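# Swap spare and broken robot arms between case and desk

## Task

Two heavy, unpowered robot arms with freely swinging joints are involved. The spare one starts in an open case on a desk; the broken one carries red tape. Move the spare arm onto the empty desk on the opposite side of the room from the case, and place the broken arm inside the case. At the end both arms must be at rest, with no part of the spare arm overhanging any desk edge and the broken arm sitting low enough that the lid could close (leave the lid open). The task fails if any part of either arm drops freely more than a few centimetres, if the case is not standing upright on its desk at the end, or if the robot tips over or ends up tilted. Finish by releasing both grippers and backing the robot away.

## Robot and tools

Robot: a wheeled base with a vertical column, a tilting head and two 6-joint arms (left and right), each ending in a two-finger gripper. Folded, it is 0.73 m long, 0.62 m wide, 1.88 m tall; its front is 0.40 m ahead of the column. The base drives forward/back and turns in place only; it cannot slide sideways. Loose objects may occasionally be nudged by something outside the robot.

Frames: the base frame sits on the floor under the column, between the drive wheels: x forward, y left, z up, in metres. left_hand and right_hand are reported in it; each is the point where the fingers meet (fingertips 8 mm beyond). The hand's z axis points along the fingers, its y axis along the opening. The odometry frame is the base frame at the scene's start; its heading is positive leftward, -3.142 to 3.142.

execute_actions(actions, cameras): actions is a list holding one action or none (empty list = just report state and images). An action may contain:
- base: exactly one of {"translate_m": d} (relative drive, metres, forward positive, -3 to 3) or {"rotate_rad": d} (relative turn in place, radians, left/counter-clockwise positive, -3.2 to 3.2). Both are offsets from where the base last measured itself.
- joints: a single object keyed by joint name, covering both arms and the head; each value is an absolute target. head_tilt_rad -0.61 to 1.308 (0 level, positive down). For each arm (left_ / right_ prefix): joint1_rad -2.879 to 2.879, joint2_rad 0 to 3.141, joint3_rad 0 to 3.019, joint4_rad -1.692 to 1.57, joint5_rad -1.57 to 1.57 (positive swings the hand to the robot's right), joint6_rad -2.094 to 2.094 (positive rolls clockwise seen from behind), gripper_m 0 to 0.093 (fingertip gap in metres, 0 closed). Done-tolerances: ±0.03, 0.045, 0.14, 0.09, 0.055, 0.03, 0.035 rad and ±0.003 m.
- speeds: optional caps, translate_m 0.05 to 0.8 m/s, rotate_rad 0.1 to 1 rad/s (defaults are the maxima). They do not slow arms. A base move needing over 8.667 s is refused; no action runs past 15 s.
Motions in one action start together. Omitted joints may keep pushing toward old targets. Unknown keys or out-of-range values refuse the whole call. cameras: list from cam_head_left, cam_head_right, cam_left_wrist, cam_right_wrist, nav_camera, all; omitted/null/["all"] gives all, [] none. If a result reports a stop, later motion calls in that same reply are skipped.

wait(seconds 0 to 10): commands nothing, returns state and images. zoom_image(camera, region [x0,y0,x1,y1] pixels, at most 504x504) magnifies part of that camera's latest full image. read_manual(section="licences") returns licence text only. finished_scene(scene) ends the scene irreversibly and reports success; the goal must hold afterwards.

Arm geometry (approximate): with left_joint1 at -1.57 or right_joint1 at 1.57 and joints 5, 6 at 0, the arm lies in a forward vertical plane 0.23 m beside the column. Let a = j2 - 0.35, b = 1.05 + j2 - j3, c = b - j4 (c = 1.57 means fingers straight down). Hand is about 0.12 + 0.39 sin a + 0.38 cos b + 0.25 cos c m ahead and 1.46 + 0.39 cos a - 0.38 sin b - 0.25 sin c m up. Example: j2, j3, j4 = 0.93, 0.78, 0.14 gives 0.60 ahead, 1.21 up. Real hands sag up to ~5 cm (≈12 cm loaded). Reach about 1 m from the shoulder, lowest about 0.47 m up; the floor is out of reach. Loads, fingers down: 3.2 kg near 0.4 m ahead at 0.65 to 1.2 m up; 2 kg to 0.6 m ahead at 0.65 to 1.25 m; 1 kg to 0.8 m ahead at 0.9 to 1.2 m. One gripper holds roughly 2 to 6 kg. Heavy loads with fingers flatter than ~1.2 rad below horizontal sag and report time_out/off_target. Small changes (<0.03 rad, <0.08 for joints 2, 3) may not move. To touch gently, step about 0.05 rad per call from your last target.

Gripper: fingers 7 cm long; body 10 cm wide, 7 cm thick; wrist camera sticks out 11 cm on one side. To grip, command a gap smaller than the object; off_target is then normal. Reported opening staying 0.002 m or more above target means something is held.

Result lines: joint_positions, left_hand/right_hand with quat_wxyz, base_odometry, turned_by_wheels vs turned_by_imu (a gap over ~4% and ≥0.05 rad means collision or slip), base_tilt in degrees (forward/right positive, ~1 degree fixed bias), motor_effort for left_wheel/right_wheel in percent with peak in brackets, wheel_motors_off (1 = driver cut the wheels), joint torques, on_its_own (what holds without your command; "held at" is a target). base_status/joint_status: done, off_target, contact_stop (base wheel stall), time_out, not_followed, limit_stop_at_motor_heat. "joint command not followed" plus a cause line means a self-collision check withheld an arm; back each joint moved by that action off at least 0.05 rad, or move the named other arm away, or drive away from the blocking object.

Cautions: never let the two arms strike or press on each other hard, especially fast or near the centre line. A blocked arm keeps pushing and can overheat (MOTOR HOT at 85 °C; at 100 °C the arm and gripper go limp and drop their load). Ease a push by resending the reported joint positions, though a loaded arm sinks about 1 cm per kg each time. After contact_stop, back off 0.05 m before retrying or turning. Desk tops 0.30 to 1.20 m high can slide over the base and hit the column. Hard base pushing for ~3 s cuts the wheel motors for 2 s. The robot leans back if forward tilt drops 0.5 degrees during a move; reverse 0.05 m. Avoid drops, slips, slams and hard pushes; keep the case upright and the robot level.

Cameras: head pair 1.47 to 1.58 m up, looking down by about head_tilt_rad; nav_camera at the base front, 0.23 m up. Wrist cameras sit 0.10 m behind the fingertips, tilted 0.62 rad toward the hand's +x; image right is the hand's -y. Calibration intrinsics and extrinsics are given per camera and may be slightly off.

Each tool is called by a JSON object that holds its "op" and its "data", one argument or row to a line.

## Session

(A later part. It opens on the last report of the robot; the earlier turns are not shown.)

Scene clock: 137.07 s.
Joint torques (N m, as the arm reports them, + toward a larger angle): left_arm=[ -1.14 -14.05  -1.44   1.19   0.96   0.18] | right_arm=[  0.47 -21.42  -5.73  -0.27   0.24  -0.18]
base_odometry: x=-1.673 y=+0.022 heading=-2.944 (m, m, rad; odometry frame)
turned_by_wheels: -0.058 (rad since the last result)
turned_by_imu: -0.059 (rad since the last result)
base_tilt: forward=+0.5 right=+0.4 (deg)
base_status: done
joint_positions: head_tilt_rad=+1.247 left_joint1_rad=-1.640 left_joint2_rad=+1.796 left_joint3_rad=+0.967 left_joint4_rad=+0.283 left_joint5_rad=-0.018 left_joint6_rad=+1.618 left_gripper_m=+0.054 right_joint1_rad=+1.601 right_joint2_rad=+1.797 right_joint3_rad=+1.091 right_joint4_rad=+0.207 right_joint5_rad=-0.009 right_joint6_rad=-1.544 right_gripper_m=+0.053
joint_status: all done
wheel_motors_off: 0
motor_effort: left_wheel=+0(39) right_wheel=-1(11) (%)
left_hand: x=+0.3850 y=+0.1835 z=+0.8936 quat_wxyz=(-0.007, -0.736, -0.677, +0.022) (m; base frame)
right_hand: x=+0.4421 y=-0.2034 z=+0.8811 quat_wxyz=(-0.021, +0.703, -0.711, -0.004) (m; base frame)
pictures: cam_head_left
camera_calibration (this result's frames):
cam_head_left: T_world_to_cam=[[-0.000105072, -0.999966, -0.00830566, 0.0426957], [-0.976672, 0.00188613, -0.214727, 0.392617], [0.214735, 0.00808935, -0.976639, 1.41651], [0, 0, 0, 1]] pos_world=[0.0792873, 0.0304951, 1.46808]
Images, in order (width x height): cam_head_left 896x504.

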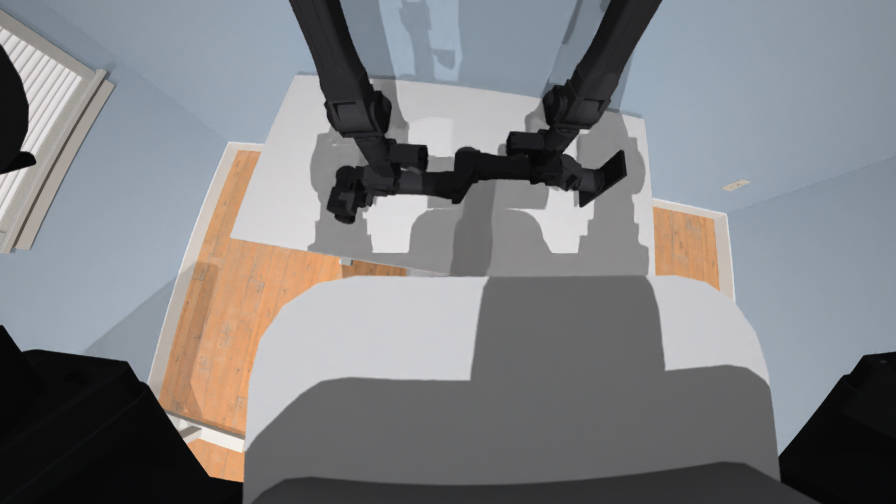

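In contact; continue dragging.

{"op": "execute_actions", "data": {
  "actions": [
    {"base":{"rotate_rad":-0.16},"speeds":{"rotate_rad":0.1}}
  ],
  "cameras": ["cam_head_left"]
}}

{"op": "execute_actions", "data": {
  "actions": [
    {"base":{"rotate_rad":-0.05},"speeds":{"rotate_rad":0.1},"joints":{"left_joint2_rad":1.83,"left_joint3_rad":1.035,"right_joint1_rad":1.585,"right_joint2_rad":1.76,"right_joint3_rad":1.09}}
  ],
  "cameras": ["cam_head_left"]
}}

Scene clock: 142.47 s.
Joint torques (N m, as the arm reports them, + toward a larger angle): left_arm=[ -1.54 -17.58  -3.7    0.82  -0.04   0.18] | right_arm=[  0.95 -20.96  -5.64  -0.24  -0.28  -0.15]
base_odometry: x=-1.673 y=+0.022 heading=-3.102 (m, m, rad; odometry frame)
turned_by_wheels: -0.158 (rad since the last result)
turned_by_imu: -0.158 (rad since the last result)
base_tilt: forward=+0.5 right=+0.4 (deg)
base_status: done
joint_positions: head_tilt_rad=+1.247 left_joint1_rad=-1.641 left_joint2_rad=+1.834 left_joint3_rad=+0.999 left_joint4_rad=+0.292 left_joint5_rad=+0.004 left_joint6_rad=+1.619 left_gripper_m=+0.054 right_joint1_rad=+1.596 right_joint2_rad=+1.797 right_joint3_rad=+1.089 right_joint4_rad=+0.207 right_joint5_rad=+0.004 right_joint6_rad=-1.546 right_gripper_m=+0.053
joint_status: not commanded
wheel_motors_off: 0
motor_effort: left_wheel=+1(57) right_wheel=+1(39) (%)
left_hand: x=+0.3844 y=+0.1784 z=+0.8800 quat_wxyz=(-0.016, -0.736, -0.676, +0.029) (m; base frame)
right_hand: x=+0.4415 y=-0.2092 z=+0.8810 quat_wxyz=(-0.014, +0.703, -0.712, +0.002) (m; base frame)
pictures: cam_head_left
camera_calibration (this result's frames):
cam_head_left: T_world_to_cam=[[-0.000105074, -0.999966, -0.00830566, 0.0426957], [-0.976672, 0.00188613, -0.214727, 0.392616], [0.214735, 0.00808935, -0.976639, 1.41651], [0, 0, 0, 1]] pos_world=[0.0792873, 0.0304951, 1.46808]
Images, in order (width x height): cam_head_left 896x504.

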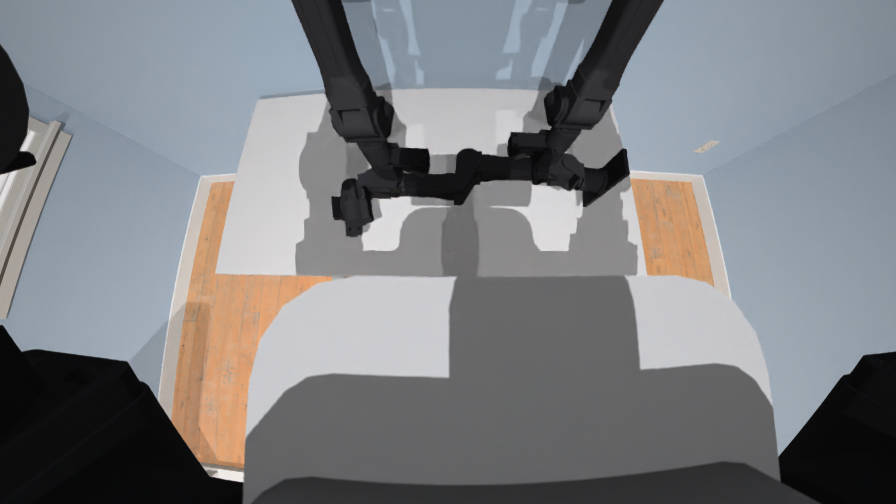

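Scene clock: 143.50 s.
Joint torques (N m, as the arm reports them, + toward a larger angle): left_arm=[ -0.33 -17.3   -4.18   0.73  -0.24   0.15] | right_arm=[  1.32 -20.55  -5.69  -0.45  -0.12  -0.15]
base_odometry: x=-1.673 y=+0.022 heading=+3.133 (m, m, rad; odometry frame)
turned_by_wheels: -0.048 (rad since the last result)
turned_by_imu: -0.048 (rad since the last result)
base_tilt: forward=+0.5 right=+0.4 (deg)
base_status: done
joint_positions: head_tilt_rad=+1.247 left_joint1_rad=-1.647 left_joint2_rad=+1.892 left_joint3_rad=+1.061 left_joint4_rad=+0.297 left_joint5_rad=+0.009 left_joint6_rad=+1.623 left_gripper_m=+0.054 right_joint1_rad=+1.584 right_joint2_rad=+1.839 right_joint3_rad=+1.131 right_joint4_rad=+0.212 right_joint5_rad=+0.000 right_joint6_rad=-1.546 right_gripper_m=+0.053
joint_status: all done
wheel_motors_off: 0
motor_effort: left_wheel=+1(49) right_wheel=+0(54) (%)
left_hand: x=+0.3889 y=+0.1719 z=+0.8577 quat_wxyz=(-0.023, -0.738, -0.674, +0.030) (m; base frame)
right_hand: x=+0.4439 y=-0.2163 z=+0.8648 quat_wxyz=(-0.014, +0.700, -0.714, +0.005) (m; base frame)
pictures: cam_head_left
camera_calibration (this result's frames):
cam_head_left: T_world_to_cam=[[-0.000105074, -0.999966, -0.00830566, 0.0426957], [-0.976672, 0.00188613, -0.214727, 0.392616], [0.214735, 0.00808935, -0.976639, 1.41651], [0, 0, 0, 1]] pos_world=[0.0792873, 0.0304951, 1.46808]
Images, in order (width x height): cam_head_left 896x504.

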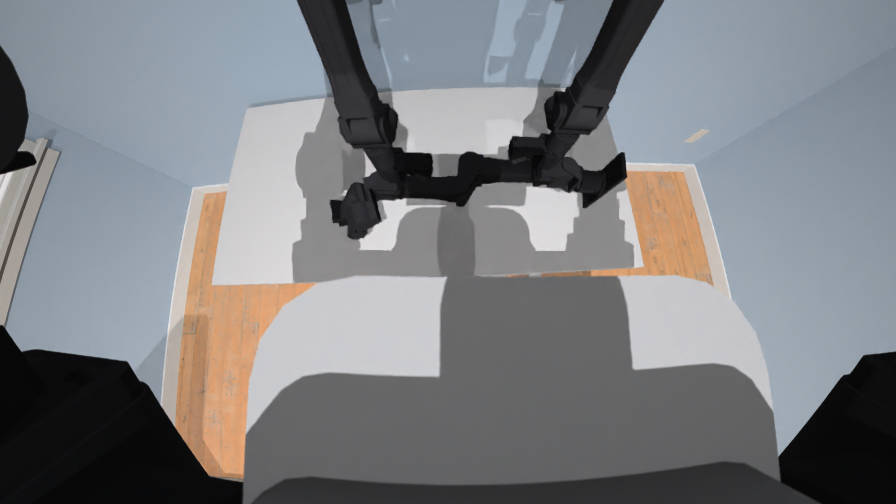

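Folding out. Continue down, creeping forward.

{"op": "execute_actions", "data": {
  "actions": [
    {"base":{"translate_m":0.03},"speeds":{"translate_m":0.05},"joints":{"left_joint2_rad":1.9,"left_joint3_rad":1.1,"right_joint2_rad":1.82,"right_joint3_rad":1.14}}
  ],
  "cameras": []
}}

{"op": "execute_actions", "data": {
  "actions": [
    {"base":{"translate_m":0.03},"speeds":{"translate_m":0.05},"joints":{"left_joint2_rad":1.96,"left_joint3_rad":1.165,"right_joint1_rad":1.58,"right_joint2_rad":1.88,"right_joint3_rad":1.195}}
  ],
  "cameras": ["cam_head_left"]
}}

{"op": "execute_actions", "data": {
  "actions": [
    {"joints":{"left_joint2_rad":2.02,"left_joint3_rad":1.225,"right_joint2_rad":1.94,"right_joint3_rad":1.25}}
  ],
  "cameras": []
}}

{"op": "execute_actions", "data": {
  "actions": [
    {"joints":{"left_joint2_rad":2.08,"left_joint3_rad":1.28,"left_joint4_rad":0.3,"right_joint2_rad":2.0,"right_joint3_rad":1.3}}
  ],
  "cameras": ["cam_head_left"]
}}

Scene clock: 148.90 s.
Joint torques (N m, as the arm reports them, + toward a larger angle): left_arm=[ -1.21 -18.21  -4.6    0.47  -0.44   0.12] | right_arm=[  1.53 -21.02  -6.1   -0.48  -0.18  -0.18]
base_odometry: x=-1.703 y=+0.022 heading=+3.133 (m, m, rad; odometry frame)
turned_by_wheels: -0.001 (rad since the last result)
turned_by_imu: -0.001 (rad since the last result)
base_tilt: forward=+0.5 right=+0.3 (deg)
base_status: done
joint_positions: head_tilt_rad=+1.248 left_joint1_rad=-1.644 left_joint2_rad=+1.970 left_joint3_rad=+1.130 left_joint4_rad=+0.301 left_joint5_rad=+0.013 left_joint6_rad=+1.624 left_gripper_m=+0.054 right_joint1_rad=+1.583 right_joint2_rad=+1.904 right_joint3_rad=+1.185 right_joint4_rad=+0.214 right_joint5_rad=+0.003 right_joint6_rad=-1.545 right_gripper_m=+0.053
joint_status: all done
wheel_motors_off: 0
motor_effort: left_wheel=+0(33) right_wheel=+0(46) (%)
left_hand: x=+0.3845 y=+0.1710 z=+0.8289 quat_wxyz=(-0.023, -0.738, -0.674, +0.032) (m; base frame)
right_hand: x=+0.4393 y=-0.2171 z=+0.8408 quat_wxyz=(-0.010, +0.700, -0.714, +0.004) (m; base frame)
pictures: none
No camera images: the call's "cameras" was empty. Leave "cameras" out to get every camera's image.

Scene clock: 150.23 s.
Joint torques (N m, as the arm reports them, + toward a larger angle): left_arm=[ -1.04 -16.95  -3.59   0.47  -0.26   0.06] | right_arm=[  1.02 -20.62  -6.28  -0.57  -0.02  -0.19]
base_odometry: x=-1.733 y=+0.022 heading=+3.132 (m, m, rad; odometry frame)
turned_by_wheels: -0.001 (rad since the last result)
turned_by_imu: -0.001 (rad since the last result)
base_tilt: forward=+0.5 right=+0.4 (deg)
base_status: done
joint_positions: head_tilt_rad=+1.248 left_joint1_rad=-1.644 left_joint2_rad=+2.022 left_joint3_rad=+1.182 left_joint4_rad=+0.301 left_joint5_rad=+0.009 left_joint6_rad=+1.625 left_gripper_m=+0.054 right_joint1_rad=+1.581 right_joint2_rad=+1.962 right_joint3_rad=+1.242 right_joint4_rad=+0.214 right_joint5_rad=-0.002 right_joint6_rad=-1.545 right_gripper_m=+0.053
joint_status: all done
wheel_motors_off: 0
motor_effort: left_wheel=+0(32) right_wheel=+1(40) (%)
left_hand: x=+0.3830 y=+0.1707 z=+0.8089 quat_wxyz=(-0.021, -0.738, -0.674, +0.030) (m; base frame)
right_hand: x=+0.4376 y=-0.2175 z=+0.8184 quat_wxyz=(-0.010, +0.700, -0.714, +0.002) (m; base frame)
pictures: cam_head_left
camera_calibration (this result's frames):
cam_head_left: T_world_to_cam=[[-0.000111374, -0.999966, -0.00830558, 0.0426959], [-0.976835, 0.00188613, -0.213986, 0.391484], [0.213994, 0.00808935, -0.976801, 1.4168], [0, 0, 0, 1]] pos_world=[0.0792327, 0.0304951, 1.46806]
Images, in order (width x height): cam_head_left 896x504.

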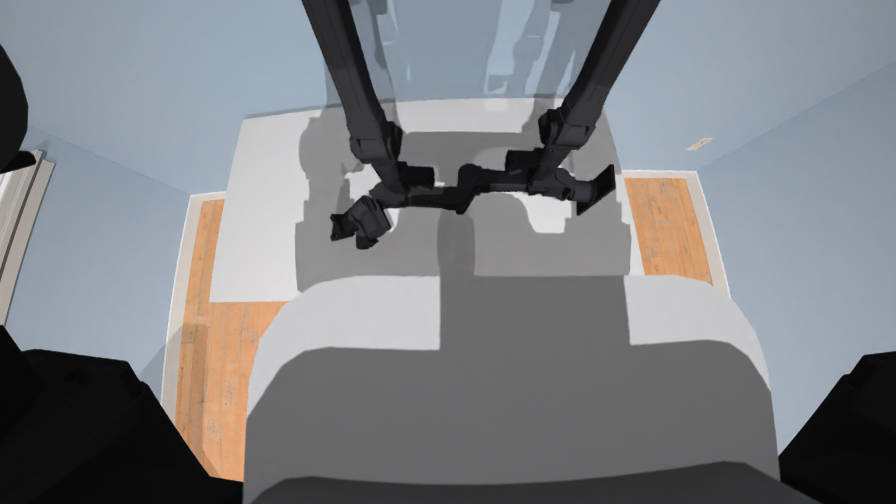

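Scene clock: 151.00 s.
Joint torques (N m, as the arm reports them, + toward a larger angle): left_arm=[ -0.85 -15.37  -3.44   0.5    0.12  -0.01] | right_arm=[  1.33 -19.87  -6.58  -0.6   -0.06  -0.26]
base_odometry: x=-1.733 y=+0.022 heading=+3.132 (m, m, rad; odometry frame)
turned_by_wheels: +0.000 (rad since the last result)
turned_by_imu: +0.000 (rad since the last result)
base_tilt: forward=+0.5 right=+0.4 (deg)
base_status: not commanded
joint_positions: head_tilt_rad=+1.248 left_joint1_rad=-1.649 left_joint2_rad=+2.057 left_joint3_rad=+1.242 left_joint4_rad=+0.301 left_joint5_rad=+0.001 left_joint6_rad=+1.639 left_gripper_m=+0.054 right_joint1_rad=+1.575 right_joint2_rad=+2.008 right_joint3_rad=+1.300 right_joint4_rad=+0.219 right_joint5_rad=-0.002 right_joint6_rad=-1.535 right_gripper_m=+0.053
joint_status: all done
wheel_motors_off: 0
motor_effort: left_wheel=+0(2) right_wheel=+2(2) (%)
left_hand: x=+0.3961 y=+0.1668 z=+0.7928 quat_wxyz=(-0.028, -0.743, -0.668, +0.020) (m; base frame)
right_hand: x=+0.4454 y=-0.2222 z=+0.7998 quat_wxyz=(-0.014, +0.695, -0.719, +0.010) (m; base frame)
pictures: none
No camera images: the call's "cameras" was empty. Leave "cameras" out to get every camera's image.

Scene clock: 151.67 s.
Joint torques (N m, as the arm reports them, + toward a larger angle): left_arm=[ -1.15 -15.82  -4.37   0.18  -0.44   0.08] | right_arm=[  1.01 -16.22  -3.91  -0.43  -0.24  -0.25]
base_odometry: x=-1.733 y=+0.022 heading=+3.132 (m, m, rad; odometry frame)
turned_by_wheels: +0.000 (rad since the last result)
turned_by_imu: +0.000 (rad since the last result)
base_tilt: forward=+0.5 right=+0.3 (deg)
base_status: not commanded
joint_positions: head_tilt_rad=+1.248 left_joint1_rad=-1.645 left_joint2_rad=+2.123 left_joint3_rad=+1.312 left_joint4_rad=+0.300 left_joint5_rad=+0.013 left_joint6_rad=+1.627 left_gripper_m=+0.054 right_joint1_rad=+1.575 right_joint2_rad=+2.031 right_joint3_rad=+1.324 right_joint4_rad=+0.217 right_joint5_rad=+0.004 right_joint6_rad=-1.540 right_gripper_m=+0.053
joint_status: all done
wheel_motors_off: 0
motor_effort: left_wheel=+0(3) right_wheel=+2(1) (%)
left_hand: x=+0.3936 y=+0.1659 z=+0.7672 quat_wxyz=(-0.032, -0.739, -0.673, +0.023) (m; base frame)
right_hand: x=+0.4444 y=-0.2231 z=+0.7911 quat_wxyz=(-0.012, +0.697, -0.717, +0.012) (m; base frame)
pictures: cam_head_left
camera_calibration (this result's frames):
cam_head_left: T_world_to_cam=[[-0.000111372, -0.999966, -0.00830558, 0.0426959], [-0.976835, 0.00188613, -0.213986, 0.391484], [0.213994, 0.00808935, -0.976801, 1.4168], [0, 0, 0, 1]] pos_world=[0.0792327, 0.0304951, 1.46806]
Images, in order (width x height): cam_head_left 896x504.

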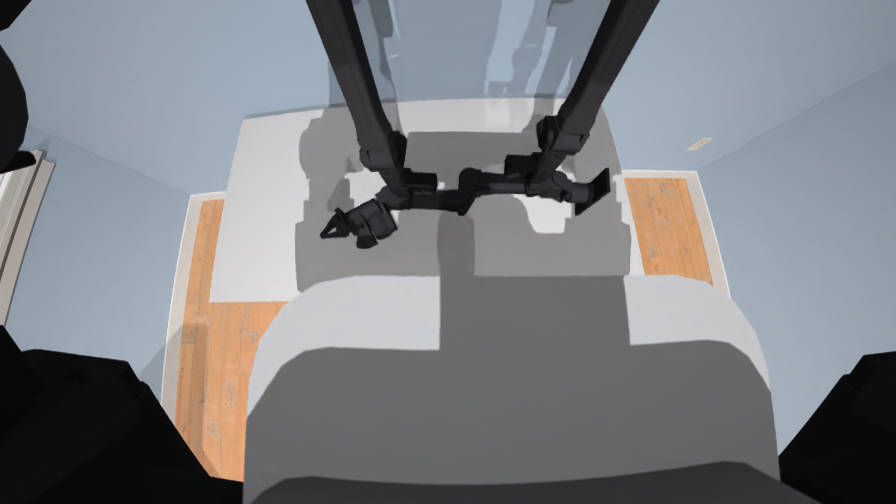

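{"op": "execute_actions", "data": {
  "actions": [
    {"joints":{"left_joint2_rad":2.125,"left_joint3_rad":1.32,"right_joint2_rad":2.025,"right_joint3_rad":1.325,"right_joint4_rad":0.21}}
  ],
  "cameras": []
}}

{"op": "execute_actions", "data": {
  "actions": [
    {"joints":{"left_gripper_m":0.08,"right_gripper_m":0.093}}
  ],
  "cameras": ["cam_left_wrist"]
}}

{"op": "execute_actions", "data": {
  "actions": [
    {"joints":{"left_joint2_rad":2.04,"left_joint3_rad":1.25,"right_joint2_rad":1.94,"right_joint3_rad":1.25}}
  ],
  "cameras": []
}}

{"op": "execute_actions", "data": {
  "actions": [
    {"joints":{"left_joint2_rad":1.94,"left_joint3_rad":1.15,"right_joint2_rad":1.84,"right_joint3_rad":1.16}}
  ],
  "cameras": ["cam_head_left","cam_left_wrist"]
}}

Scene clock: 157.17 s.
Joint torques (N m, as the arm reports them, + toward a larger angle): left_arm=[ -1.1  -13.35  -2.7    0.19  -0.28   0.11] | right_arm=[  1.67 -15.15  -1.95   0.23  -0.22  -0.22]
base_odometry: x=-1.733 y=+0.022 heading=+3.132 (m, m, rad; odometry frame)
turned_by_wheels: +0.000 (rad since the last result)
turned_by_imu: -0.001 (rad since the last result)
base_tilt: forward=+0.5 right=+0.5 (deg)
base_status: not commanded
joint_positions: head_tilt_rad=+1.248 left_joint1_rad=-1.645 left_joint2_rad=+2.139 left_joint3_rad=+1.327 left_joint4_rad=+0.300 left_joint5_rad=+0.010 left_joint6_rad=+1.625 left_gripper_m=+0.054 right_joint1_rad=+1.575 right_joint2_rad=+2.036 right_joint3_rad=+1.329 right_joint4_rad=+0.217 right_joint5_rad=+0.004 right_joint6_rad=-1.540 right_gripper_m=+0.053
joint_status: all done
wheel_motors_off: 0
motor_effort: left_wheel=+0(2) right_wheel=+1(2) (%)
left_hand: x=+0.3921 y=+0.1665 z=+0.7614 quat_wxyz=(-0.031, -0.738, -0.674, +0.021) (m; base frame)
right_hand: x=+0.4446 y=-0.2229 z=+0.7892 quat_wxyz=(-0.012, +0.697, -0.717, +0.012) (m; base frame)
pictures: none
No camera images: the call's "cameras" was empty. Leave "cameras" out to get every camera's image.

Scene clock: 157.87 s.
Joint torques (N m, as the arm reports them, + toward a larger angle): left_arm=[ -0.84 -13.38  -2.63   0.22   0.09   0.1 ] | right_arm=[  0.88 -15.5   -2.1    0.14  -0.18  -0.05]
base_odometry: x=-1.733 y=+0.022 heading=+3.132 (m, m, rad; odometry frame)
turned_by_wheels: +0.000 (rad since the last result)
turned_by_imu: +0.000 (rad since the last result)
base_tilt: forward=+0.5 right=+0.4 (deg)
base_status: not commanded
joint_positions: head_tilt_rad=+1.248 left_joint1_rad=-1.645 left_joint2_rad=+2.138 left_joint3_rad=+1.327 left_joint4_rad=+0.300 left_joint5_rad=+0.002 left_joint6_rad=+1.625 left_gripper_m=+0.080 right_joint1_rad=+1.575 right_joint2_rad=+2.036 right_joint3_rad=+1.329 right_joint4_rad=+0.217 right_joint5_rad=+0.001 right_joint6_rad=-1.554 right_gripper_m=+0.093
joint_status: all done
wheel_motors_off: 0
motor_effort: left_wheel=-1(2) right_wheel=+0(2) (%)
left_hand: x=+0.3930 y=+0.1678 z=+0.7616 quat_wxyz=(-0.028, -0.738, -0.674, +0.018) (m; base frame)
right_hand: x=+0.4449 y=-0.2224 z=+0.7893 quat_wxyz=(-0.013, +0.702, -0.712, +0.011) (m; base frame)
pictures: cam_left_wrist
camera_calibration (this result's frames):
cam_left_wrist: T_world_to_cam=[[-0.997046, 0.0767599, -0.00269116, 0.376292], [0.0627134, 0.833822, 0.548459, -0.578853], [0.0443436, 0.54667, -0.836173, 0.655362], [0, 0, 0, 1]] pos_world=[0.382421, 0.09551, 0.866486]
Images, in order (width x height): cam_left_wrist 504x504.

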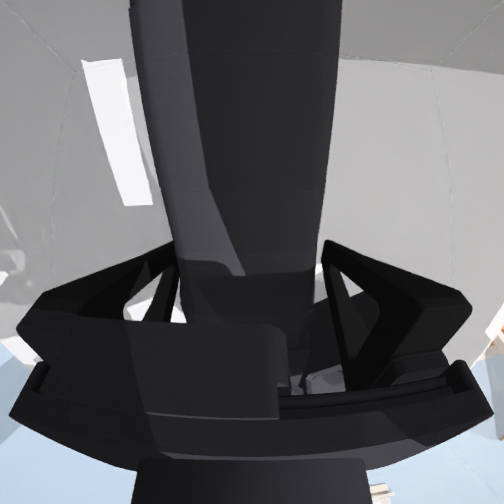

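Scene clock: 158.63 s.
Joint torques (N m, as the arm reports them, + toward a larger angle): left_arm=[ -1.25 -13.38  -2.05   0.22   0.07   0.11] | right_arm=[  0.23 -15.64  -1.7    0.15  -0.17  -0.12]
base_odometry: x=-1.733 y=+0.022 heading=+3.132 (m, m, rad; odometry frame)
turned_by_wheels: +0.000 (rad since the last result)
turned_by_imu: +0.000 (rad since the last result)
base_tilt: forward=+0.5 right=+0.4 (deg)
base_status: not commanded
joint_positions: head_tilt_rad=+1.248 left_joint1_rad=-1.645 left_joint2_rad=+2.047 left_joint3_rad=+1.251 left_joint4_rad=+0.298 left_joint5_rad=+0.001 left_joint6_rad=+1.624 left_gripper_m=+0.080 right_joint1_rad=+1.575 right_joint2_rad=+1.944 right_joint3_rad=+1.253 right_joint4_rad=+0.214 right_joint5_rad=+0.001 right_joint6_rad=-1.555 right_gripper_m=+0.093
joint_status: all done
wheel_motors_off: 0
motor_effort: left_wheel=+0(1) right_wheel=+2(3) (%)
left_hand: x=+0.4077 y=+0.1694 z=+0.7942 quat_wxyz=(-0.033, -0.738, -0.674, +0.014) (m; base frame)
right_hand: x=+0.4566 y=-0.2225 z=+0.8237 quat_wxyz=(-0.018, +0.702, -0.712, +0.016) (m; base frame)
pictures: none
No camera images: the call's "cameras" was empty. Leave "cameras" out to get every camera's image.

Scene clock: 159.50 s.
Joint torques (N m, as the arm reports them, + toward a larger angle): left_arm=[ -0.88 -12.38  -2.24   0.4    0.06   0.1 ] | right_arm=[  1.03 -15.06  -1.85   0.43  -0.15  -0.09]
base_odometry: x=-1.733 y=+0.022 heading=+3.132 (m, m, rad; odometry frame)
turned_by_wheels: +0.000 (rad since the last result)
turned_by_imu: +0.000 (rad since the last result)
base_tilt: forward=+0.5 right=+0.3 (deg)
base_status: not commanded
joint_positions: head_tilt_rad=+1.248 left_joint1_rad=-1.645 left_joint2_rad=+1.938 left_joint3_rad=+1.153 left_joint4_rad=+0.298 left_joint5_rad=+0.001 left_joint6_rad=+1.624 left_gripper_m=+0.080 right_joint1_rad=+1.575 right_joint2_rad=+1.844 right_joint3_rad=+1.163 right_joint4_rad=+0.213 right_joint5_rad=+0.001 right_joint6_rad=-1.555 right_gripper_m=+0.093
joint_status: all done
wheel_motors_off: 0
motor_effort: left_wheel=+0(1) right_wheel=+1(2) (%)
left_hand: x=+0.4182 y=+0.1717 z=+0.8352 quat_wxyz=(-0.037, -0.737, -0.674, +0.009) (m; base frame)
right_hand: x=+0.4609 y=-0.2227 z=+0.8614 quat_wxyz=(-0.020, +0.702, -0.712, +0.018) (m; base frame)
pictures: cam_head_left, cam_left_wrist
camera_calibration (this result's frames):
cam_head_left: T_world_to_cam=[[-0.000111373, -0.999966, -0.00830558, 0.0426959], [-0.976835, 0.00188613, -0.213986, 0.391484], [0.213994, 0.00808935, -0.976801, 1.4168], [0, 0, 0, 1]] pos_world=[0.0792327, 0.0304951, 1.46806]
cam_left_wrist: T_world_to_cam=[[-0.996825, 0.0747732, -0.0273738, 0.422257], [0.0474909, 0.834233, 0.549364, -0.618506], [0.0639138, 0.546319, -0.835135, 0.704696], [0, 0, 0, 1]] pos_world=[0.405249, 0.0994152, 0.93986]
Images, in order (width x height): cam_head_left 896x504, cam_left_wrist 504x504.

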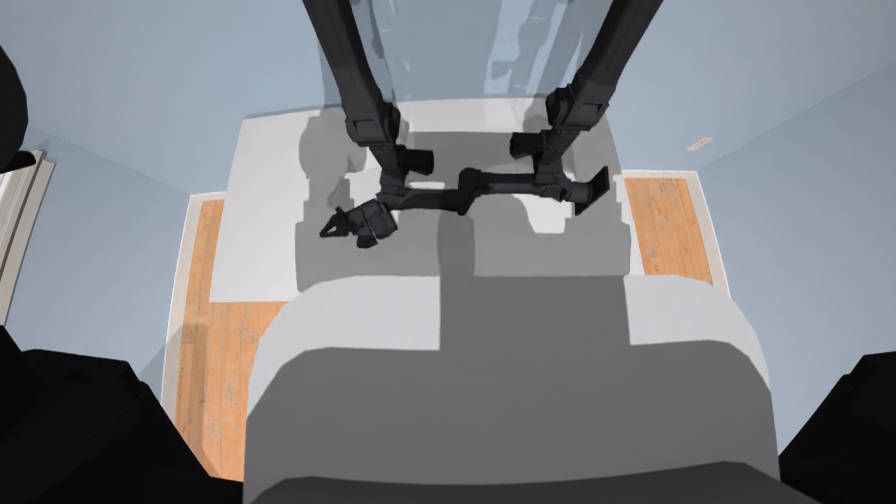

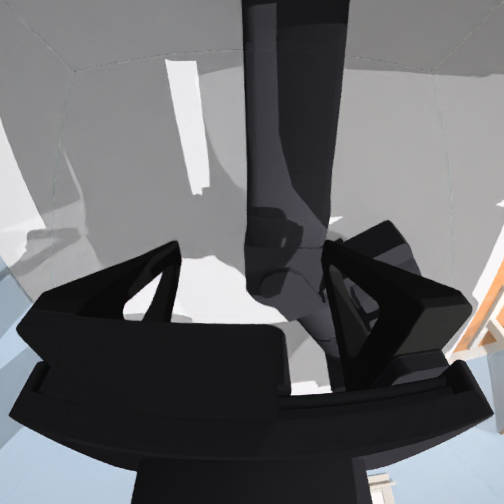

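{"op": "execute_actions", "data": {
  "actions": [
    {"joints":{"left_joint2_rad":1.4,"left_joint3_rad":0.72,"left_joint4_rad":0.19,"left_gripper_m":0.093,"right_joint2_rad":1.39,"right_joint3_rad":0.81,"right_joint4_rad":0.06,"head_tilt_rad":1.1}}
  ],
  "cameras": []
}}

{"op": "execute_actions", "data": {
  "actions": [
    {"base":{"translate_m":-1.62}}
  ],
  "cameras": []
}}

{"op": "execute_actions", "data": {
  "actions": [
    {"base":{"rotate_rad":1.64}}
  ],
  "cameras": ["cam_head_left"]
}}

{"op": "execute_actions", "data": {
  "actions": [
    {"base":{"translate_m":0.5}}
  ],
  "cameras": ["cam_head_left","cam_head_right"]
}}

Scene clock: 167.40 s.
Joint torques (N m, as the arm reports them, + toward a larger angle): left_arm=[ -0.63 -10.18  -1.68  -0.17   0.09   0.1 ] | right_arm=[  1.09 -12.07  -0.5    0.32  -0.15  -0.08]
base_odometry: x=-1.733 y=+0.022 heading=+3.132 (m, m, rad; odometry frame)
turned_by_wheels: +0.000 (rad since the last result)
turned_by_imu: -0.001 (rad since the last result)
base_tilt: forward=+0.5 right=+0.4 (deg)
base_status: not commanded
joint_positions: head_tilt_rad=+1.113 left_joint1_rad=-1.645 left_joint2_rad=+1.392 left_joint3_rad=+0.729 left_joint4_rad=+0.202 left_joint5_rad=+0.001 left_joint6_rad=+1.624 left_gripper_m=+0.093 right_joint1_rad=+1.575 right_joint2_rad=+1.373 right_joint3_rad=+0.813 right_joint4_rad=+0.060 right_joint5_rad=+0.001 right_joint6_rad=-1.556 right_gripper_m=+0.093
joint_status: all done
wheel_motors_off: 0
motor_effort: left_wheel=+1(0) right_wheel=+3(2) (%)
left_hand: x=+0.4186 y=+0.1840 z=+1.0268 quat_wxyz=(-0.046, -0.737, -0.674, +0.000) (m; base frame)
right_hand: x=+0.4450 y=-0.2233 z=+1.0277 quat_wxyz=(-0.009, +0.702, -0.712, +0.007) (m; base frame)
pictures: none
No camera images: the call's "cameras" was empty. Leave "cameras" out to get every camera's image.

Scene clock: 171.37 s.
Joint torques (N m, as the arm reports them, + toward a larger angle): left_arm=[ -0.52 -10.92  -1.07  -0.16   0.09   0.1 ] | right_arm=[  0.3  -12.18  -0.11   0.33  -0.16  -0.04]
base_odometry: x=-0.113 y=+0.007 heading=+3.132 (m, m, rad; odometry frame)
turned_by_wheels: +0.000 (rad since the last result)
turned_by_imu: +0.002 (rad since the last result)
base_tilt: forward=+0.4 right=+0.4 (deg)
base_status: done
joint_positions: head_tilt_rad=+1.111 left_joint1_rad=-1.645 left_joint2_rad=+1.392 left_joint3_rad=+0.720 left_joint4_rad=+0.202 left_joint5_rad=+0.001 left_joint6_rad=+1.624 left_gripper_m=+0.093 right_joint1_rad=+1.575 right_joint2_rad=+1.376 right_joint3_rad=+0.809 right_joint4_rad=+0.060 right_joint5_rad=+0.001 right_joint6_rad=-1.556 right_gripper_m=+0.093
joint_status: not commanded
wheel_motors_off: 0
motor_effort: left_wheel=+0(40) right_wheel=-1(61) (%)
left_hand: x=+0.4132 y=+0.1842 z=+1.0271 quat_wxyz=(-0.043, -0.737, -0.674, +0.003) (m; base frame)
right_hand: x=+0.4408 y=-0.2233 z=+1.0268 quat_wxyz=(-0.006, +0.703, -0.712, +0.005) (m; base frame)
pictures: none
No camera images: the call's "cameras" was empty. Leave "cameras" out to get every camera's image.

Scene clock: 174.70 s.
Joint torques (N m, as the arm reports them, + toward a larger angle): left_arm=[ -0.27 -11.02  -1.13  -0.23   0.11   0.12] | right_arm=[  1.02 -12.36  -0.63   0.41  -0.17  -0.08]
base_odometry: x=-0.113 y=+0.007 heading=-1.513 (m, m, rad; odometry frame)
turned_by_wheels: +1.638 (rad since the last result)
turned_by_imu: +1.644 (rad since the last result)
base_tilt: forward=+0.5 right=+0.3 (deg)
base_status: done
joint_positions: head_tilt_rad=+1.111 left_joint1_rad=-1.645 left_joint2_rad=+1.392 left_joint3_rad=+0.720 left_joint4_rad=+0.202 left_joint5_rad=+0.001 left_joint6_rad=+1.624 left_gripper_m=+0.093 right_joint1_rad=+1.575 right_joint2_rad=+1.376 right_joint3_rad=+0.812 right_joint4_rad=+0.060 right_joint5_rad=+0.001 right_joint6_rad=-1.556 right_gripper_m=+0.093
joint_status: not commanded
wheel_motors_off: 0
motor_effort: left_wheel=-9(29) right_wheel=+9(50) (%)
left_hand: x=+0.4132 y=+0.1843 z=+1.0271 quat_wxyz=(-0.043, -0.737, -0.674, +0.003) (m; base frame)
right_hand: x=+0.4432 y=-0.2233 z=+1.0267 quat_wxyz=(-0.008, +0.702, -0.712, +0.006) (m; base frame)
pictures: cam_head_left
camera_calibration (this result's frames):
cam_head_left: T_world_to_cam=[[0.00102144, -0.999966, -0.00824328, 0.0425433], [-0.938564, 0.00188613, -0.3451, 0.591485], [0.345103, 0.00808935, -0.93853, 1.35131], [0, 0, 0, 1]] pos_world=[0.088763, 0.0304951, 1.47271]
Images, in order (width x height): cam_head_left 896x504.

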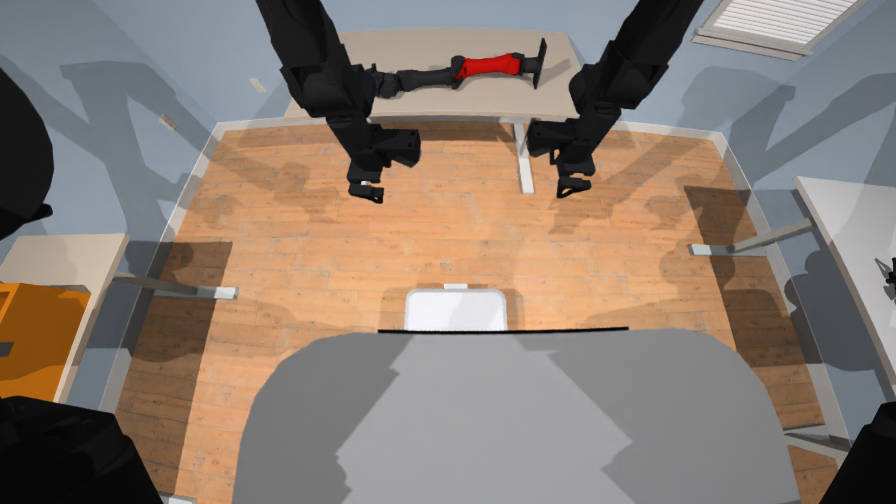

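Scene clock: 177.13 s.
Joint torques (N m, as the arm reports them, + toward a larger angle): left_arm=[ -0.5  -10.99  -1.41  -0.16   0.1    0.11] | right_arm=[  0.96 -12.23  -0.59   0.2   -0.16  -0.02]
base_odometry: x=-0.084 y=-0.492 heading=-1.513 (m, m, rad; odometry frame)
turned_by_wheels: +0.000 (rad since the last result)
turned_by_imu: -0.001 (rad since the last result)
base_tilt: forward=+0.5 right=+0.4 (deg)
base_status: done
joint_positions: head_tilt_rad=+1.111 left_joint1_rad=-1.645 left_joint2_rad=+1.392 left_joint3_rad=+0.723 left_joint4_rad=+0.202 left_joint5_rad=+0.001 left_joint6_rad=+1.624 left_gripper_m=+0.093 right_joint1_rad=+1.575 right_joint2_rad=+1.378 right_joint3_rad=+0.813 right_joint4_rad=+0.060 right_joint5_rad=+0.001 right_joint6_rad=-1.556 right_gripper_m=+0.093
joint_status: not commanded
wheel_motors_off: 0
motor_effort: left_wheel=-1(43) right_wheel=+1(57) (%)
left_hand: x=+0.4147 y=+0.1842 z=+1.0269 quat_wxyz=(-0.044, -0.737, -0.674, +0.002) (m; base frame)
right_hand: x=+0.4427 y=-0.2233 z=+1.0262 quat_wxyz=(-0.007, +0.702, -0.712, +0.006) (m; base frame)
pictures: cam_head_left, cam_head_right
camera_calibration (this result's frames):
cam_head_left: T_world_to_cam=[[0.0010248, -0.999966, -0.00824287, 0.0425425], [-0.938424, 0.00188613, -0.345482, 0.592067], [0.345486, 0.00808935, -0.938389, 1.35107], [0, 0, 0, 1]] pos_world=[0.0887904, 0.0304951, 1.47273]
cam_head_right: T_world_to_cam=[[0.00134022, -0.999958, -0.00901572, -0.0057929], [-0.932685, 0.00200193, -0.360686, 0.613855], [0.360689, 0.00889223, -0.932644, 1.34208], [0, 0, 0, 1]] pos_world=[0.088466, -0.0189556, 1.47304]
Images, in order (width x height): cam_head_left 896x504, cam_head_right 896x504.

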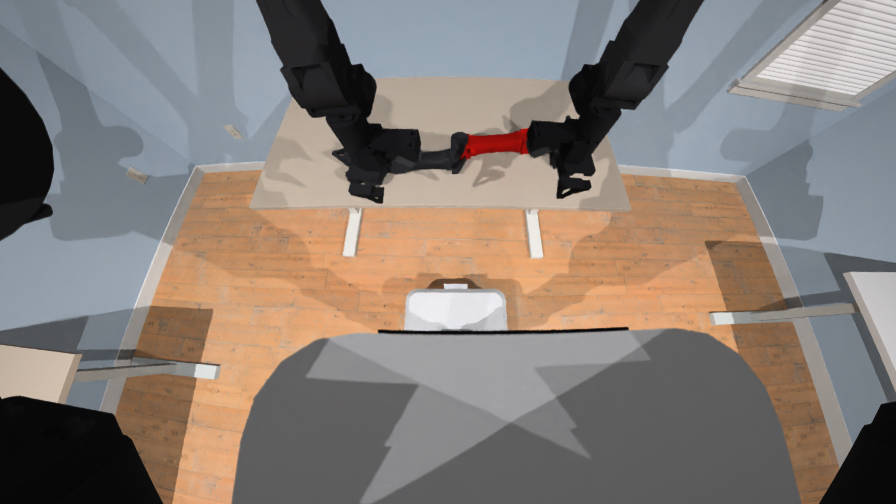

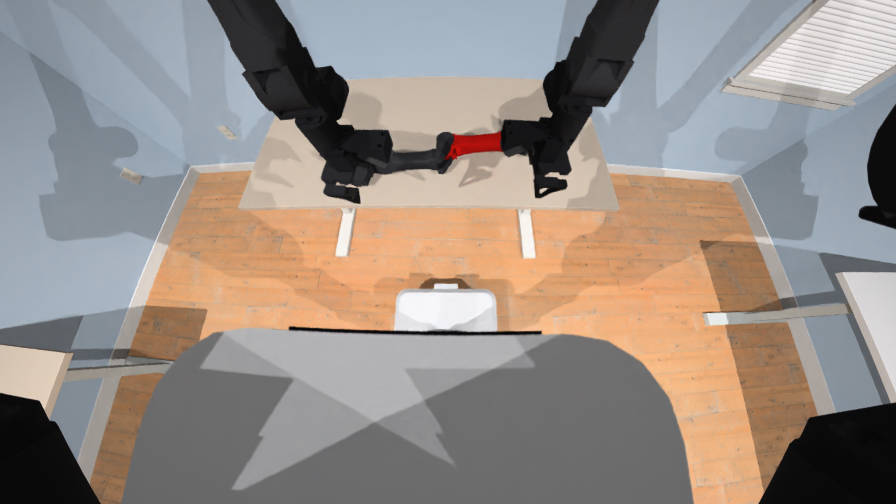

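{"op": "execute_actions", "data": {
  "actions": [
    {"base":{"translate_m":0.31},"joints":{"head_tilt_rad":1.25,"left_joint2_rad":1.63,"left_joint3_rad":0.85,"left_joint4_rad":0.28,"left_joint6_rad":1.55,"right_joint2_rad":1.58,"right_joint3_rad":0.95,"right_joint4_rad":0.13}}
  ],
  "cameras": ["cam_head_left","cam_left_wrist","cam_right_wrist"]
}}

Scene clock: 182.87 s.
Joint torques (N m, as the arm reports them, + toward a larger angle): left_arm=[ -0.84 -12.37  -2.06   0.57   0.11   0.  ] | right_arm=[  1.15 -14.98  -1.36   0.36  -0.19  -0.11]
base_odometry: x=-0.066 y=-0.802 heading=-1.514 (m, m, rad; odometry frame)
turned_by_wheels: -0.001 (rad since the last result)
turned_by_imu: -0.002 (rad since the last result)
base_tilt: forward=+0.5 right=+0.4 (deg)
base_status: done
joint_positions: head_tilt_rad=+1.248 left_joint1_rad=-1.645 left_joint2_rad=+1.639 left_joint3_rad=+0.852 left_joint4_rad=+0.270 left_joint5_rad=+0.001 left_joint6_rad=+1.557 left_gripper_m=+0.093 right_joint1_rad=+1.575 right_joint2_rad=+1.587 right_joint3_rad=+0.955 right_joint4_rad=+0.126 right_joint5_rad=+0.001 right_joint6_rad=-1.556 right_gripper_m=+0.093
joint_status: all done
wheel_motors_off: 0
motor_effort: left_wheel=-1(37) right_wheel=+2(37) (%)
left_hand: x=+0.3952 y=+0.1799 z=+0.9487 quat_wxyz=(-0.025, -0.715, -0.699, +0.021) (m; base frame)
right_hand: x=+0.4507 y=-0.2231 z=+0.9553 quat_wxyz=(-0.007, +0.703, -0.712, +0.005) (m; base frame)
pictures: cam_head_left, cam_left_wrist, cam_right_wrist
camera_calibration (this result's frames):
cam_head_left: T_world_to_cam=[[-0.0001069, -0.999966, -0.00830564, 0.0426958], [-0.97672, 0.00188613, -0.214512, 0.392288], [0.21452, 0.00808935, -0.976686, 1.4166], [0, 0, 0, 1]] pos_world=[0.0792714, 0.0304951, 1.46808]
cam_left_wrist: T_world_to_cam=[[-0.999927, 0.00944208, 0.00747302, 0.381701], [0.0119939, 0.836121, 0.548414, -0.672068], [-0.00107018, 0.548464, -0.836173, 0.822762], [0, 0, 0, 1]] pos_world=[0.390615, 0.10707, 1.05369]
cam_right_wrist: T_world_to_cam=[[0.999553, -0.0094488, 0.0283779, -0.485724], [-0.0244864, -0.803357, 0.594994, -0.737159], [0.0171756, -0.595423, -0.803229, 0.751055], [0, 0, 0, 1]] pos_world=[0.454557, -0.149596, 1.05566]
Images, in order (width x height): cam_head_left 896x504, cam_left_wrist 504x504, cam_right_wrist 504x504.

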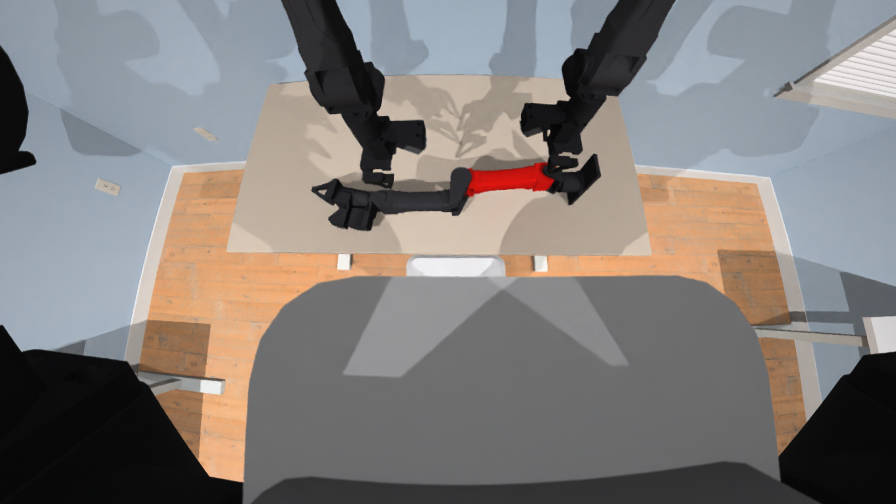

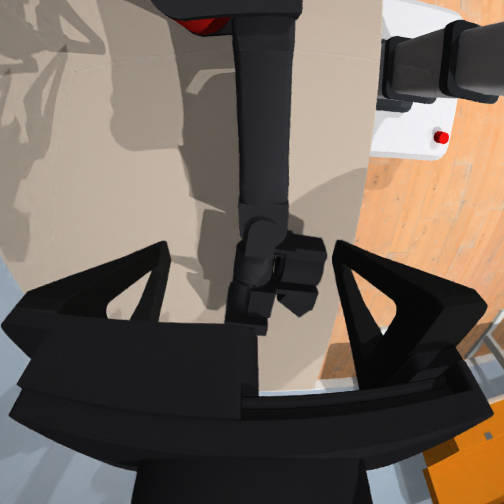

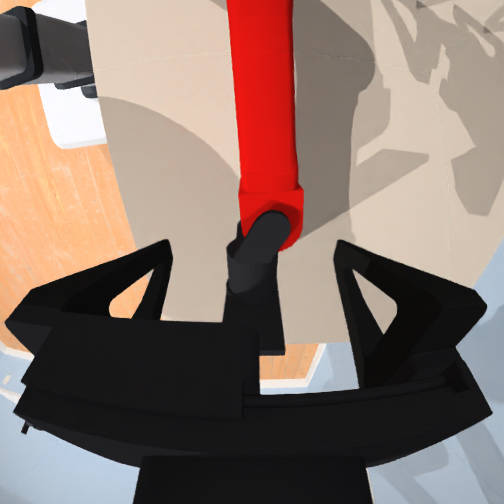

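{"op": "execute_actions", "data": {
  "actions": [
    {"base":{"rotate_rad":0.09},"joints":{"left_joint6_rad":1.63}}
  ],
  "cameras": []
}}

{"op": "execute_actions", "data": {
  "actions": [
    {"base":{"translate_m":0.015},"joints":{"left_joint2_rad":1.92,"left_joint3_rad":1.085,"left_joint4_rad":0.325,"right_joint2_rad":1.81,"right_joint3_rad":1.1,"right_joint4_rad":0.21}}
  ],
  "cameras": ["cam_left_wrist","cam_right_wrist"]
}}

Scene clock: 187.67 s.
Joint torques (N m, as the arm reports them, + toward a larger angle): left_arm=[ -0.72 -12.73  -2.2    0.57   0.12   0.11] | right_arm=[  0.79 -15.08  -1.5    0.48  -0.12  -0.08]
base_odometry: x=-0.066 y=-0.802 heading=-1.426 (m, m, rad; odometry frame)
turned_by_wheels: +0.088 (rad since the last result)
turned_by_imu: +0.087 (rad since the last result)
base_tilt: forward=+0.5 right=+0.4 (deg)
base_status: done
joint_positions: head_tilt_rad=+1.248 left_joint1_rad=-1.644 left_joint2_rad=+1.639 left_joint3_rad=+0.852 left_joint4_rad=+0.270 left_joint5_rad=+0.001 left_joint6_rad=+1.624 left_gripper_m=+0.093 right_joint1_rad=+1.576 right_joint2_rad=+1.587 right_joint3_rad=+0.954 right_joint4_rad=+0.126 right_joint5_rad=+0.001 right_joint6_rad=-1.556 right_gripper_m=+0.093
joint_status: all done
wheel_motors_off: 0
motor_effort: left_wheel=-1(46) right_wheel=+3(47) (%)
left_hand: x=+0.3952 y=+0.1806 z=+0.9487 quat_wxyz=(-0.026, -0.738, -0.675, +0.020) (m; base frame)
right_hand: x=+0.4504 y=-0.2223 z=+0.9553 quat_wxyz=(-0.007, +0.703, -0.711, +0.005) (m; base frame)
pictures: none
No camera images: the call's "cameras" was empty. Leave "cameras" out to get every camera's image.

Scene clock: 188.80 s.
Joint torques (N m, as the arm reports them, + toward a larger angle): left_arm=[ -0.95 -12.81  -2.67   0.38   0.11   0.11] | right_arm=[  1.36 -14.59  -1.83   0.17  -0.1   -0.03]
base_odometry: x=-0.064 y=-0.817 heading=-1.426 (m, m, rad; odometry frame)
turned_by_wheels: +0.001 (rad since the last result)
turned_by_imu: +0.000 (rad since the last result)
base_tilt: forward=+0.4 right=+0.4 (deg)
base_status: done
joint_positions: head_tilt_rad=+1.248 left_joint1_rad=-1.644 left_joint2_rad=+1.933 left_joint3_rad=+1.086 left_joint4_rad=+0.318 left_joint5_rad=+0.001 left_joint6_rad=+1.624 left_gripper_m=+0.093 right_joint1_rad=+1.576 right_joint2_rad=+1.823 right_joint3_rad=+1.099 right_joint4_rad=+0.211 right_joint5_rad=+0.001 right_joint6_rad=-1.556 right_gripper_m=+0.093
joint_status: all done
wheel_motors_off: 0
motor_effort: left_wheel=+1(48) right_wheel=+4(36) (%)
left_hand: x=+0.3846 y=+0.1741 z=+0.8435 quat_wxyz=(-0.021, -0.738, -0.674, +0.024) (m; base frame)
right_hand: x=+0.4338 y=-0.2219 z=+0.8722 quat_wxyz=(-0.005, +0.703, -0.711, +0.003) (m; base frame)
pictures: cam_left_wrist, cam_right_wrist
camera_calibration (this result's frames):
cam_left_wrist: T_world_to_cam=[[-0.996954, 0.0763915, 0.0157227, 0.352158], [0.0724629, 0.832696, 0.548969, -0.63247], [0.0288443, 0.548436, -0.835695, 0.726094], [0, 0, 0, 1]] pos_world=[0.375972, 0.101537, 0.948463]
cam_right_wrist: T_world_to_cam=[[0.999716, -0.00849865, 0.0222646, -0.461023], [-0.0200663, -0.804183, 0.594043, -0.688474], [0.0128563, -0.594321, -0.804125, 0.688128], [0, 0, 0, 1]] pos_world=[0.43823, -0.148608, 0.972589]
Images, in order (width x height): cam_left_wrist 504x504, cam_right_wrist 504x504.

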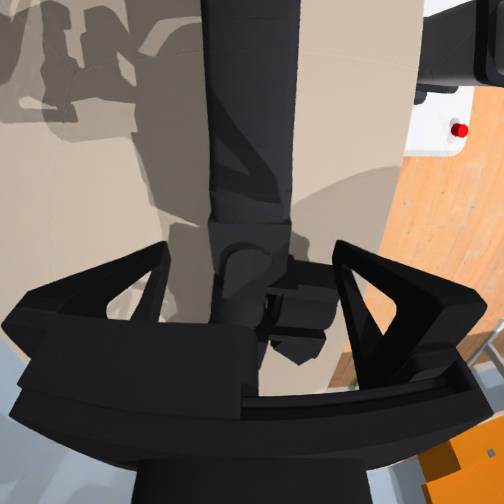

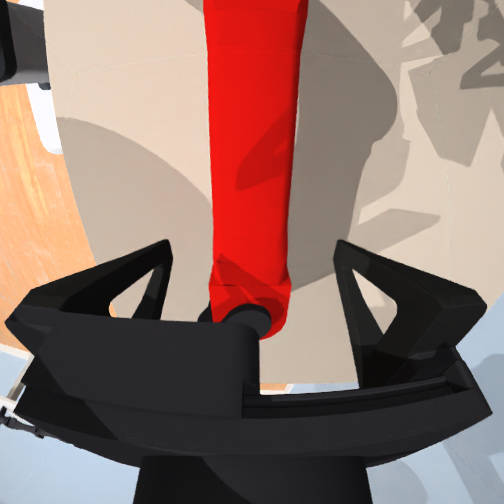

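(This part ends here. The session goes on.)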